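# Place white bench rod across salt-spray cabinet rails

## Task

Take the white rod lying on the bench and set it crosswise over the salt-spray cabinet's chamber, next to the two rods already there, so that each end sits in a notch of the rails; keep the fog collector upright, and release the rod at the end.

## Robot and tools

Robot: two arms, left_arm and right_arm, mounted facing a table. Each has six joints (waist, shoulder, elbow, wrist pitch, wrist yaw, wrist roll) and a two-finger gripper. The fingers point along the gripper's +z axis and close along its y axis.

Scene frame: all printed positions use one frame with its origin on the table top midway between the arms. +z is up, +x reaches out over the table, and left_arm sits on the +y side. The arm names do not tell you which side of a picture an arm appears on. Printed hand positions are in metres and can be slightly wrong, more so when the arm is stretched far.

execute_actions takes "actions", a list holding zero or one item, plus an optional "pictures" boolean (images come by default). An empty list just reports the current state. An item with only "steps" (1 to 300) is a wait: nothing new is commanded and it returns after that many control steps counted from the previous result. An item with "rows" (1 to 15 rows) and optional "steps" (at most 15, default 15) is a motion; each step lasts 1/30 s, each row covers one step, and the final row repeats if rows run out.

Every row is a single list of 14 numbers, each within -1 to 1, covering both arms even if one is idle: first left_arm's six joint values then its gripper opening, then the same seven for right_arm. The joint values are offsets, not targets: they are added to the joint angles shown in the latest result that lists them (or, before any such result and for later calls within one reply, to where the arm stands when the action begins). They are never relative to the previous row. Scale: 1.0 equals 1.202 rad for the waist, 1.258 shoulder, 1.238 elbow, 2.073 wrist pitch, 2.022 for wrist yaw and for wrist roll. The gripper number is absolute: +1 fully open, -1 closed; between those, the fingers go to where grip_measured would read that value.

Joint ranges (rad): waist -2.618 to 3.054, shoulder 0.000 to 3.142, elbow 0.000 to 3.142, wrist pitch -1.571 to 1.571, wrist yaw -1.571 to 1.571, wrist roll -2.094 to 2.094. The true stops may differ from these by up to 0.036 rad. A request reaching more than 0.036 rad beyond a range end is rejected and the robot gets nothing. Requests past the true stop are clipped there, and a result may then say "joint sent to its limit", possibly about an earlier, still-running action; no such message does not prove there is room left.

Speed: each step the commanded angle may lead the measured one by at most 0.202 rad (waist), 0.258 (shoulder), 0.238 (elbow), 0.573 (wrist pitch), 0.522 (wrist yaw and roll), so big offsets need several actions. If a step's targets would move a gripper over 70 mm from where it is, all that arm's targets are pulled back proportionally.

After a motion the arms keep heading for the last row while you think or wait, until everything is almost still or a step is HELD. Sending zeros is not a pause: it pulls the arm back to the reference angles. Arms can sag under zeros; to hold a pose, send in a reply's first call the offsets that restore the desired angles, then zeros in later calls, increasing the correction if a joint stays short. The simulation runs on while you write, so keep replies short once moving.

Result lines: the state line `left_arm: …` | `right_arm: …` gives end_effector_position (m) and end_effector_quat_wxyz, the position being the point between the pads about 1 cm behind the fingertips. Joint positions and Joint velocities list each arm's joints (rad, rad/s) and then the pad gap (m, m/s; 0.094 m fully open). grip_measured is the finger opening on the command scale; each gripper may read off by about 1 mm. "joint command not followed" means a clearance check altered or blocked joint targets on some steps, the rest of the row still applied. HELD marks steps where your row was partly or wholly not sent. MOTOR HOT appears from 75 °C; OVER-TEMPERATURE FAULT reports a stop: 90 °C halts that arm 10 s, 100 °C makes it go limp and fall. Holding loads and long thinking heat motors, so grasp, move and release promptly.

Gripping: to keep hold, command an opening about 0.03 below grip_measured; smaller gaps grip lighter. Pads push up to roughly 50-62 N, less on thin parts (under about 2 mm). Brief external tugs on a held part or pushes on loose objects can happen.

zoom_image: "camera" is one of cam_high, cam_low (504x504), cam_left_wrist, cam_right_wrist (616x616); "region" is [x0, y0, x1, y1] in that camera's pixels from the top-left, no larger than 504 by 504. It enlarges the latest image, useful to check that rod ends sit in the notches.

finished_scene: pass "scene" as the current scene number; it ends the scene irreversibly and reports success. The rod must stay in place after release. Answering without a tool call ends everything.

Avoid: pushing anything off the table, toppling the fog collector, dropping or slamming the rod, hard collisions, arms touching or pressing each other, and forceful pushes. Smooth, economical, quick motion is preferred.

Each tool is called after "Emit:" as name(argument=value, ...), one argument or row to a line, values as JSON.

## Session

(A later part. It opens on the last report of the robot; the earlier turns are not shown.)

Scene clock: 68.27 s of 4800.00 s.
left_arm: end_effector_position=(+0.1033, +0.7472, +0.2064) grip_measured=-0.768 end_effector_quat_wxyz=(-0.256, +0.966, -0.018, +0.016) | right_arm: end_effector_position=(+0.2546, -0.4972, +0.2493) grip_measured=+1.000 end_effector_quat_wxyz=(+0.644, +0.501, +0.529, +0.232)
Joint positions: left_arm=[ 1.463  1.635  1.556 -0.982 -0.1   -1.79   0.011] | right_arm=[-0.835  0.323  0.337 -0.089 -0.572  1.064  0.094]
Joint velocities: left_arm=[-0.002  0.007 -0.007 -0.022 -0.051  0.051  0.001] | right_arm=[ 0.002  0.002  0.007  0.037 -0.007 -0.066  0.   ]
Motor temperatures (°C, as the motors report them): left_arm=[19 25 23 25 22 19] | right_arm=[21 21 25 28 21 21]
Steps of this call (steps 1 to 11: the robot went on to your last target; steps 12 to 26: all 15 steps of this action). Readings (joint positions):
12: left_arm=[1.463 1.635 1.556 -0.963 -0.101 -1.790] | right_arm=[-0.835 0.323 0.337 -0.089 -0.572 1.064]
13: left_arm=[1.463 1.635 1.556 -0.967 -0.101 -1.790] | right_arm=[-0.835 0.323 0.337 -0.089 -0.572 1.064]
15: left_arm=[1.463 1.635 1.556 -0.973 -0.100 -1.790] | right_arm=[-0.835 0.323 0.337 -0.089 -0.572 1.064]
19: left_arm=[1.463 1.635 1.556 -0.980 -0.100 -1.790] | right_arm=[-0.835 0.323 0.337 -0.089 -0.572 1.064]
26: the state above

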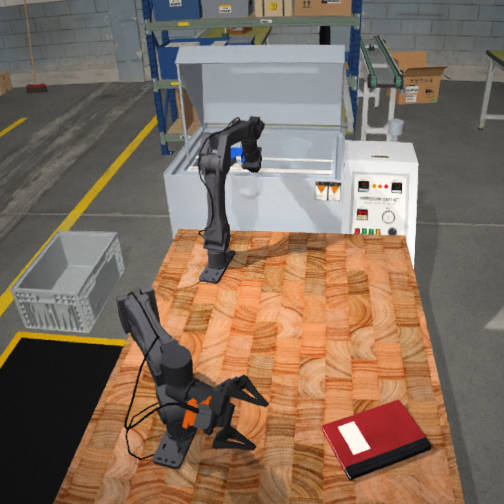

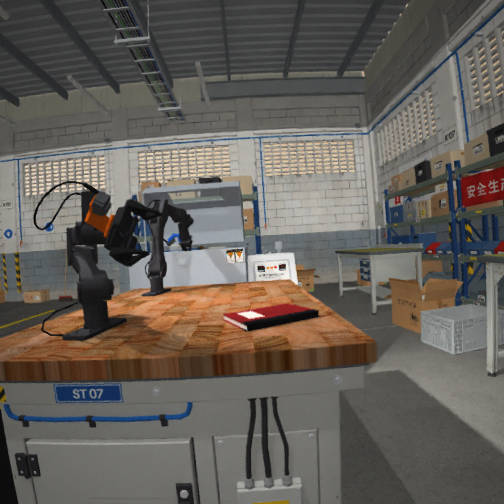

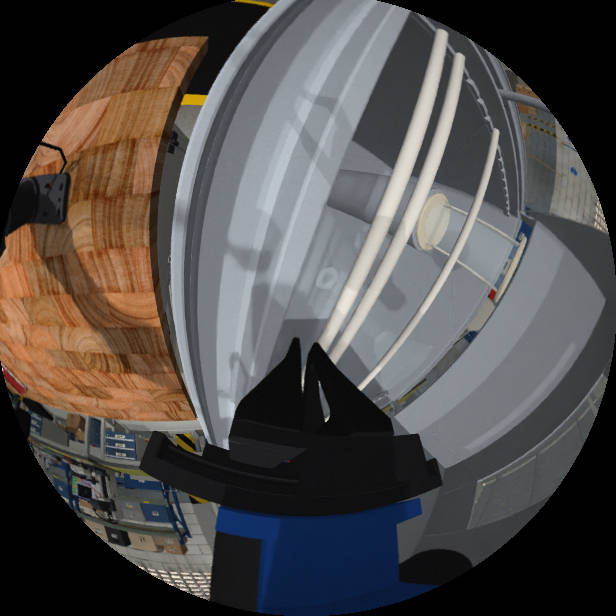

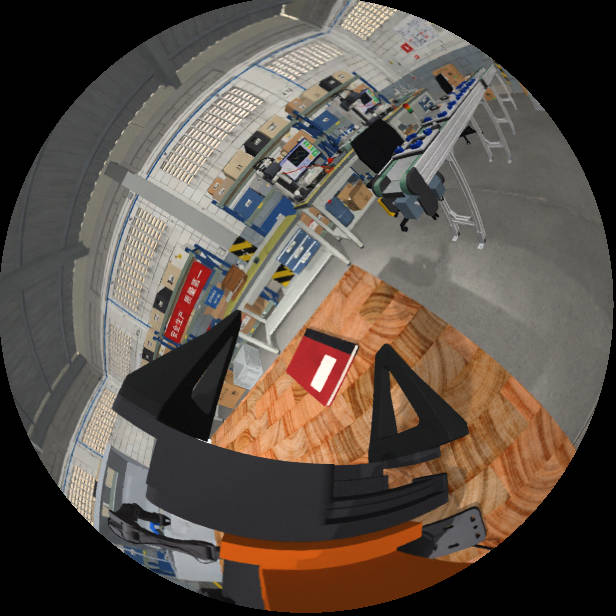

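Emit:
execute_actions(
  actions=[
    {"rows":[[0,0,0,0.028,0,0,-0.68,0,0,0,0,0,0,1]],"steps":15},
  ],
  pictures=false,
)

Emit:
execute_actions(
  actions=[
    {"rows":[[0,0,-0.02,0.01,0,0,-0.68,0,0,0,0,0,0,1],[0,0,-0.03,0.015,0,0,-0.68,0,0,0,0,0,0,1],[0,0,-0.045,0.015,0,0,-0.68,0,0,0,0,0,0,1]],"steps":15},
  ],
)

Emit:
zoom_image(
  camera="cam_high",
  region=[225,140,345,200],
)

Scene clock: 69.57 s of 4800.00 s.
left_arm: end_effector_position=(+0.1069, +0.7592, +0.2138) grip_measured=-0.682 end_effector_quat_wxyz=(-0.283, +0.959, -0.017, +0.023) | right_arm: end_effector_position=(+0.2546, -0.4972, +0.2493) grip_measured=+1.000 end_effector_quat_wxyz=(+0.644, +0.501, +0.529, +0.232)
Joint positions: left_arm=[ 1.463  1.635  1.556 -0.923 -0.099 -1.79   0.015] | right_arm=[-0.835  0.323  0.337 -0.089 -0.572  1.064  0.094]
Joint velocities: left_arm=[ 0.002  0.007 -0.012  0.022  0.051  0.022 -0.001] | right_arm=[ 0.002 -0.002  0.007  0.022  0.022 -0.051  0.   ]
Motor temperatures (°C, as the motors report them): left_arm=[19 25 23 25 22 19] | right_arm=[21 21 25 28 21 21]
Steps of this call (steps 1 to 15: the robot went on to your last target; steps 16 to 24: nothing new was sent; steps 25 to 39: all 15 steps of this action). Readings (joint positions):
25: left_arm=[1.463 1.635 1.556 -0.977 -0.100 -1.790] | right_arm=[-0.835 0.323 0.337 -0.089 -0.572 1.064]
26: left_arm=[1.463 1.635 1.556 -0.967 -0.100 -1.790] | right_arm=[-0.835 0.323 0.337 -0.089 -0.572 1.064]
28: left_arm=[1.463 1.635 1.556 -0.949 -0.099 -1.790] | right_arm=[-0.835 0.323 0.337 -0.089 -0.572 1.064]
32: left_arm=[1.463 1.635 1.556 -0.931 -0.099 -1.790] | right_arm=[-0.835 0.323 0.337 -0.089 -0.572 1.064]
39: the state above

Scene clock: 70.07 s of 4800.00 s.
left_arm: end_effector_position=(+0.1078, +0.7614, +0.2064) grip_measured=-0.682 end_effector_quat_wxyz=(-0.285, +0.958, -0.017, +0.025) | right_arm: end_effector_position=(+0.2546, -0.4972, +0.2493) grip_measured=+1.000 end_effector_quat_wxyz=(+0.644, +0.501, +0.529, +0.232)
Joint positions: left_arm=[ 1.463  1.635  1.524 -0.886 -0.098 -1.79   0.015] | right_arm=[-0.835  0.323  0.337 -0.089 -0.572  1.064  0.094]
Joint velocities: left_arm=[-0.012 -0.012 -0.012 -0.007 -0.081  0.022 -0.001] | right_arm=[-0.012 -0.007 -0.002  0.007 -0.022 -0.022  0.   ]
Motor temperatures (°C, as the motors report them): left_arm=[19 25 23 25 22 19] | right_arm=[21 21 25 28 21 21]
Steps of this call (steps 1 to 15: all 15 steps of this action). Readings (joint positions):
1: left_arm=[1.463 1.635 1.556 -0.921 -0.099 -1.790] | right_arm=[-0.835 0.323 0.337 -0.089 -0.572 1.064]
2: left_arm=[1.463 1.635 1.553 -0.914 -0.099 -1.790] | right_arm=[-0.835 0.323 0.337 -0.089 -0.572 1.064]
4: left_arm=[1.463 1.635 1.539 -0.899 -0.098 -1.790] | right_arm=[-0.835 0.323 0.337 -0.089 -0.572 1.064]
8: left_arm=[1.463 1.635 1.524 -0.886 -0.098 -1.790] | right_arm=[-0.835 0.323 0.337 -0.089 -0.572 1.064]
15: the state above

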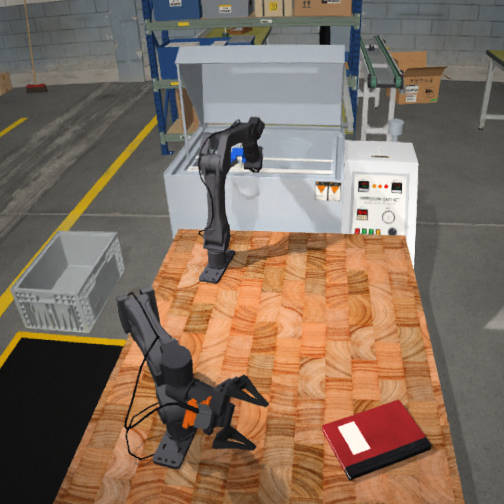

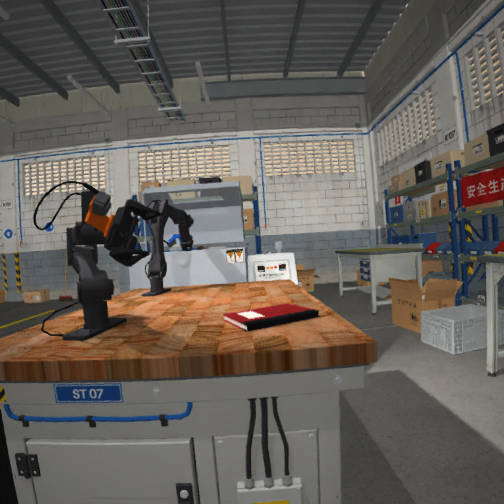

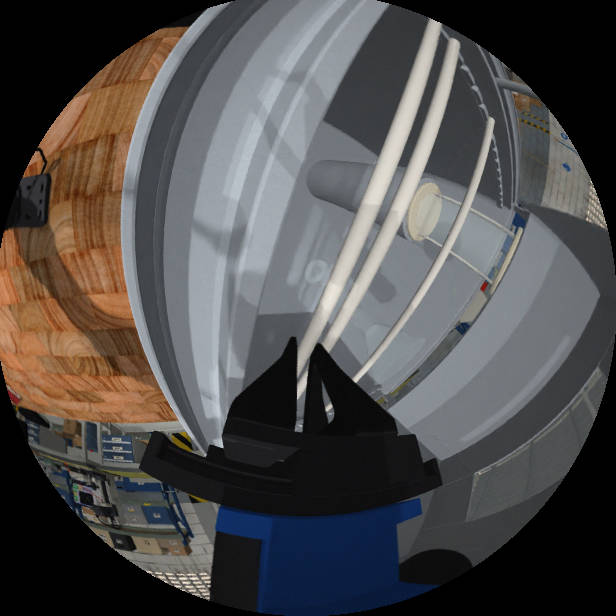

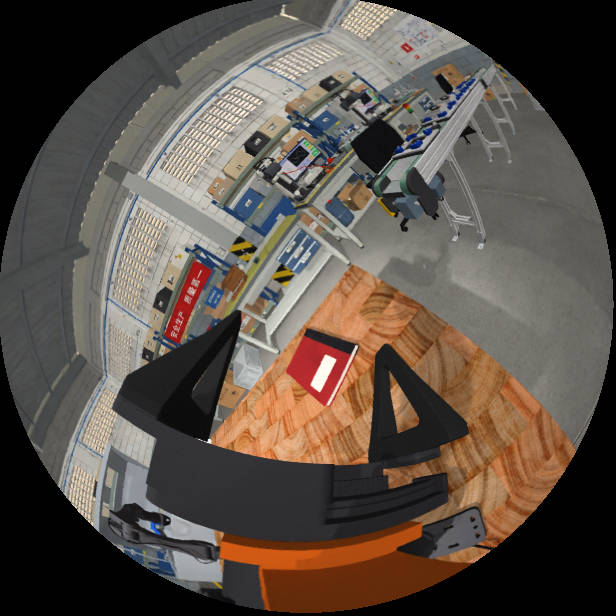

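Region (225, 140, 345, 200) of cam_high's 504x504 image, scaled by 4.200, with more detail than that image has.

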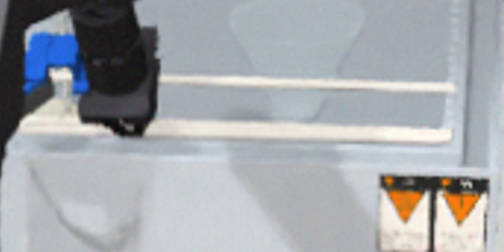

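Elbow down moves down and back.

Emit:
execute_actions(
  actions=[
    {"rows":[[0,0,-0.045,0,0,0,-0.68,0,0,0,0,0,0,1]],"steps":15},
  ],
)

Emit:
zoom_image(
  camera="cam_high",
  region=[225,140,345,200],
)

Scene clock: 70.97 s of 4800.00 s.
left_arm: end_effector_position=(+0.1079, +0.7614, +0.1976) grip_measured=-0.682 end_effector_quat_wxyz=(-0.283, +0.959, -0.017, +0.024) | right_arm: end_effector_position=(+0.2546, -0.4972, +0.2493) grip_measured=+1.000 end_effector_quat_wxyz=(+0.644, +0.501, +0.529, +0.232)
Joint positions: left_arm=[ 1.463  1.635  1.491 -0.857 -0.097 -1.79   0.015] | right_arm=[-0.835  0.323  0.337 -0.089 -0.572  1.064  0.094]
Joint velocities: left_arm=[ 0.007 -0.007  0.007 -0.066  0.022  0.007 -0.001] | right_arm=[-0.007 -0.007  0.017  0.007 -0.022 -0.022  0.   ]
Motor temperatures (°C, as the motors report them): left_arm=[19 25 23 25 22 19] | right_arm=[21 21 25 28 21 21]
Steps of this call (steps 1 to 12: the robot went on to your last target; steps 13 to 27: all 15 steps of this action). Readings (joint positions):
13: left_arm=[1.463 1.635 1.518 -0.881 -0.098 -1.790] | right_arm=[-0.835 0.323 0.337 -0.089 -0.572 1.064]
14: left_arm=[1.463 1.635 1.513 -0.871 -0.098 -1.790] | right_arm=[-0.835 0.323 0.337 -0.089 -0.572 1.064]
16: left_arm=[1.463 1.635 1.505 -0.858 -0.098 -1.790] | right_arm=[-0.835 0.323 0.337 -0.089 -0.572 1.064]
20: left_arm=[1.463 1.635 1.492 -0.858 -0.097 -1.790] | right_arm=[-0.835 0.323 0.337 -0.089 -0.572 1.064]
27: the state above

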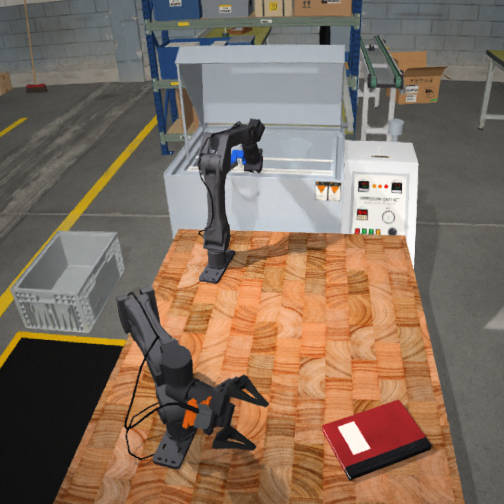

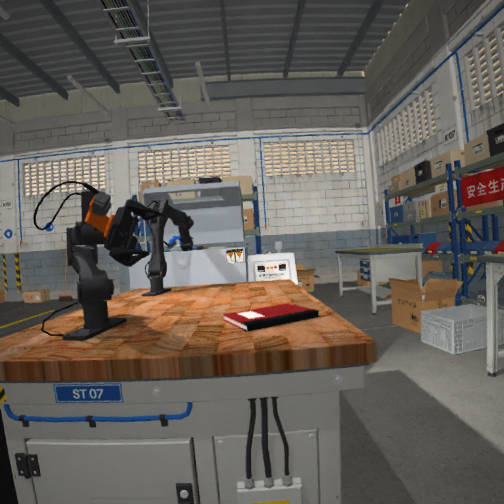

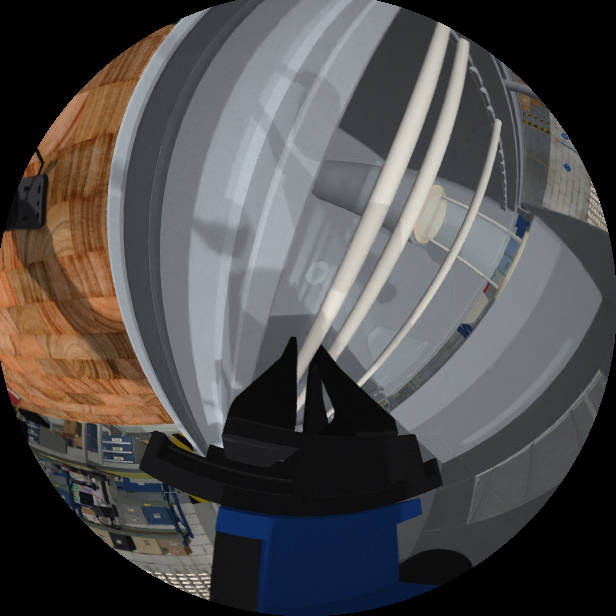

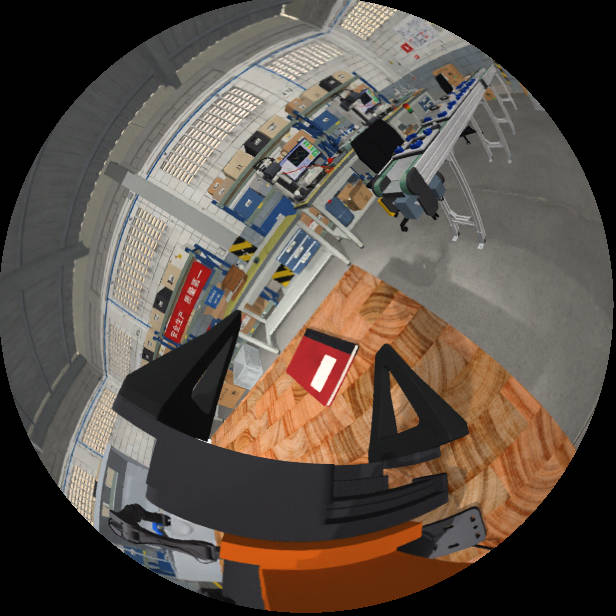

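Region (225, 140, 345, 200) of cam_high's 504x504 image, scaled by 4.200, with more detail than that image has.

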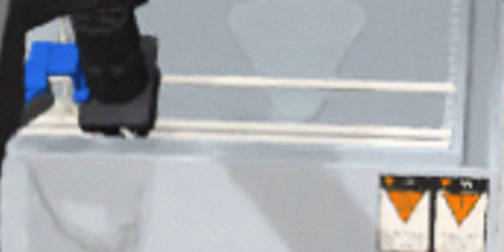

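Looks dropped in. Lift and check.

Emit:
execute_actions(
  actions=[
    {"rows":[[0,0,0.04,-0.025,0,0,-0.68,0,0,0,0,0,0,1],[0,0,0.05,-0.035,0,0,-0.68,0,0,0,0,0,0,1],[0,-0.01,0.065,-0.045,0,0,-0.68,0,0,0,0,0,0,1],[0,-0.02,0.08,-0.055,0,0,-0.68,0,0,0,0,0,0,1],[0,-0.03,0.11,-0.07,0,0,-0.68,0,0,0,0,0,0,1],[0,-0.04,0.14,-0.085,0,0,-0.68,0,0,0,0,0,0,1],[0,-0.05,0.18,-0.1,0,0,-0.68,0,0,0,0,0,0,1],[0,-0.05,0.22,-0.12,0,0,-0.68,0,0,0,0,0,0,1],[0,-0.06,0.26,-0.14,0,0,-0.68,0,0,0,0,0,0,1],[0,-0.06,0.29,-0.16,0,0,-0.68,0,0,0,0,0,0,1]],"steps":15},
  ],
  pictures=false,
)

Emit:
execute_actions(
  actions=[
    {"rows":[[0,0,0,0,0,0.85,0.5,0,0,0,0,0,0,1]],"steps":15},
  ],
  pictures=false,
)

Emit:
execute_actions(
  actions=[
    {"steps":12},
  ],
)

Emit:
zoom_image(
  camera="cam_left_wrist",
  region=[390,250,510,380],
)

Emit:
zoom_image(
  camera="cam_left_wrist",
  region=[80,220,200,340],
)

Scene clock: 72.90 s of 4800.00 s.
left_arm: end_effector_position=(+0.1029, +0.7425, +0.3336) grip_measured=-0.682 end_effector_quat_wxyz=(-0.373, +0.926, -0.012, +0.050) | right_arm: end_effector_position=(+0.2546, -0.4972, +0.2493) grip_measured=+1.000 end_effector_quat_wxyz=(+0.644, +0.501, +0.529, +0.232)
Joint positions: left_arm=[ 1.463  1.547  1.845 -1.102 -0.094 -1.79   0.015] | right_arm=[-0.835  0.323  0.337 -0.089 -0.572  1.064  0.094]
Joint velocities: left_arm=[ 0.012 -0.237  0.071 -0.3    0.007  0.022 -0.001] | right_arm=[-0.007 -0.002  0.012  0.037 -0.051 -0.022  0.   ]
Motor temperatures (°C, as the motors report them): left_arm=[19 25 23 25 22 19] | right_arm=[21 21 25 28 21 21]
Steps of this call (steps 1 to 15: the robot went on to your last target; steps 16 to 43: nothing new was sent; steps 44 to 58: all 15 steps of this action). Readings (joint positions):
44: left_arm=[1.463 1.635 1.494 -0.859 -0.097 -1.790] | right_arm=[-0.835 0.323 0.337 -0.089 -0.572 1.064]
45: left_arm=[1.463 1.635 1.502 -0.869 -0.097 -1.790] | right_arm=[-0.835 0.323 0.337 -0.089 -0.572 1.064]
47: left_arm=[1.463 1.635 1.528 -0.897 -0.096 -1.790] | right_arm=[-0.835 0.323 0.337 -0.089 -0.572 1.064]
51: left_arm=[1.463 1.629 1.647 -0.987 -0.095 -1.790] | right_arm=[-0.835 0.323 0.337 -0.089 -0.572 1.064]
58: the state above

Scene clock: 73.40 s of 4800.00 s.
left_arm: end_effector_position=(+0.1028, +0.7416, +0.3368) grip_measured=+0.498 end_effector_quat_wxyz=(-0.320, +0.693, -0.613, -0.207) | right_arm: end_effector_position=(+0.2546, -0.4972, +0.2493) grip_measured=+1.000 end_effector_quat_wxyz=(+0.644, +0.501, +0.529, +0.232)
Joint positions: left_arm=[ 1.463  1.54   1.846 -1.1   -0.093 -0.367  0.07 ] | right_arm=[-0.835  0.323  0.337 -0.089 -0.572  1.064  0.094]
Joint velocities: left_arm=[-0.002 -0.002 -0.007 -0.022 -0.037  1.985 -0.   ] | right_arm=[ 0.002 -0.017 -0.007 -0.066  0.022 -0.037  0.   ]
Motor temperatures (°C, as the motors report them): left_arm=[19 25 23 25 22 19] | right_arm=[21 21 25 28 21 21]
Steps of this call (steps 1 to 15: all 15 steps of this action). Readings (joint positions):
1: left_arm=[1.463 1.540 1.846 -1.105 -0.094 -1.709] | right_arm=[-0.835 0.323 0.337 -0.089 -0.572 1.064]
2: left_arm=[1.463 1.539 1.846 -1.103 -0.094 -1.609] | right_arm=[-0.835 0.323 0.337 -0.089 -0.572 1.064]
4: left_arm=[1.463 1.540 1.846 -1.100 -0.093 -1.413] | right_arm=[-0.835 0.323 0.337 -0.089 -0.572 1.064]
8: left_arm=[1.463 1.540 1.846 -1.100 -0.093 -1.020] | right_arm=[-0.835 0.323 0.337 -0.089 -0.572 1.064]
15: the state above

Scene clock: 73.80 s of 4800.00 s.
left_arm: end_effector_position=(+0.1028, +0.7416, +0.3368) grip_measured=+0.498 end_effector_quat_wxyz=(-0.289, +0.605, -0.699, -0.248) | right_arm: end_effector_position=(+0.2546, -0.4972, +0.2493) grip_measured=+1.000 end_effector_quat_wxyz=(+0.644, +0.501, +0.529, +0.232)
Joint positions: left_arm=[ 1.463  1.54   1.846 -1.1   -0.093 -0.1    0.07 ] | right_arm=[-0.835  0.323  0.337 -0.089 -0.572  1.064  0.094]
Joint velocities: left_arm=[ 0.002  0.002 -0.002  0.007 -0.007  0.168 -0.   ] | right_arm=[ 0.007  0.007  0.002  0.007  0.051 -0.022  0.   ]
Motor temperatures (°C, as the motors report them): left_arm=[19 25 23 25 22 19] | right_arm=[21 21 25 28 21 21]
Steps of this call (steps 1 to 12: the robot went on to your last target). Readings (joint positions):
1: left_arm=[1.463 1.540 1.846 -1.100 -0.093 -0.309] | right_arm=[-0.835 0.323 0.337 -0.089 -0.572 1.064]
2: left_arm=[1.463 1.540 1.846 -1.100 -0.093 -0.263] | right_arm=[-0.835 0.323 0.337 -0.089 -0.572 1.064]
4: left_arm=[1.463 1.540 1.846 -1.100 -0.093 -0.197] | right_arm=[-0.835 0.323 0.337 -0.089 -0.572 1.064]
8: left_arm=[1.463 1.540 1.846 -1.100 -0.093 -0.128] | right_arm=[-0.835 0.323 0.337 -0.089 -0.572 1.064]
12: the state above

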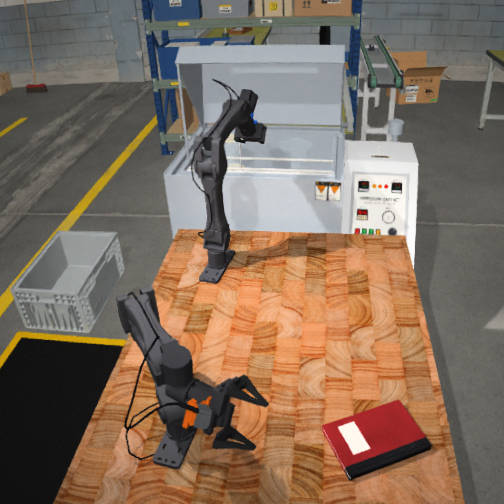

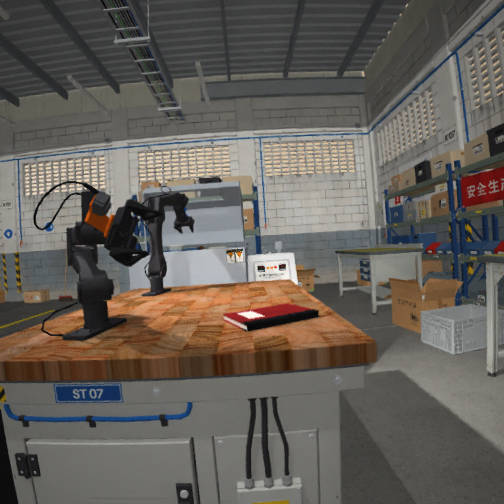

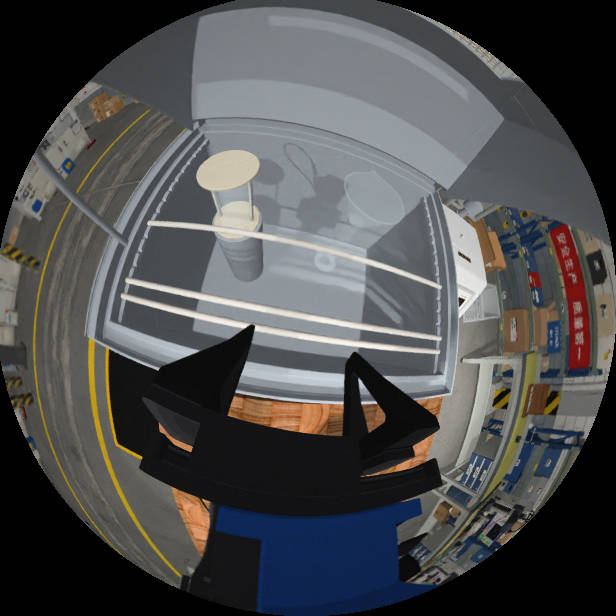

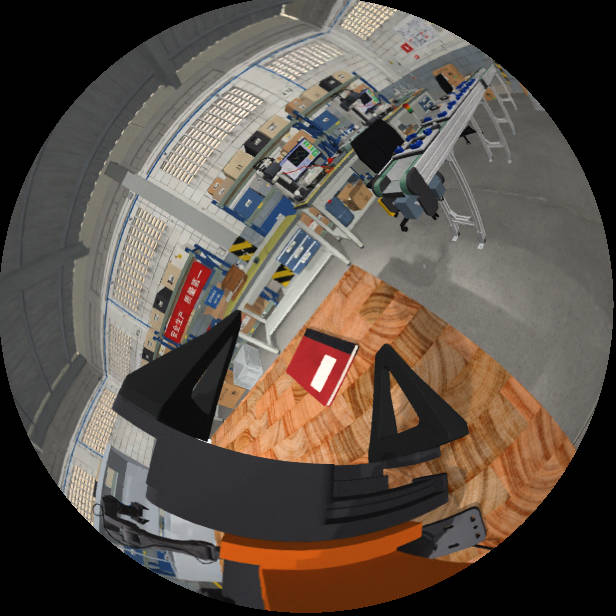

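Region (390, 250, 510, 380) of cam_left_wrist's 616x616 image, scaled by 3.877, with more detail than that image has; it fills the left 465 columns of this view, and the rest is white.

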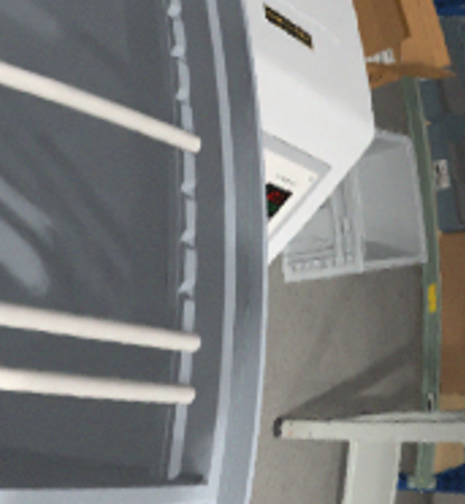

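Region (80, 220, 200, 340) of cam_left_wrist's 616x616 image, scaled by 4.200, with more detail than that image has.

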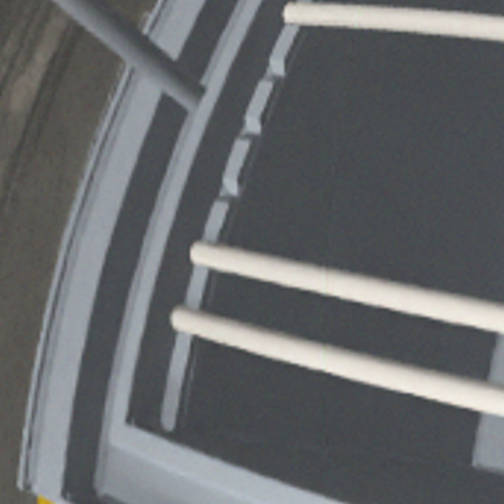

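Emit:
finished_scene(
  scene=2,
)

The scene is finished: the task was done.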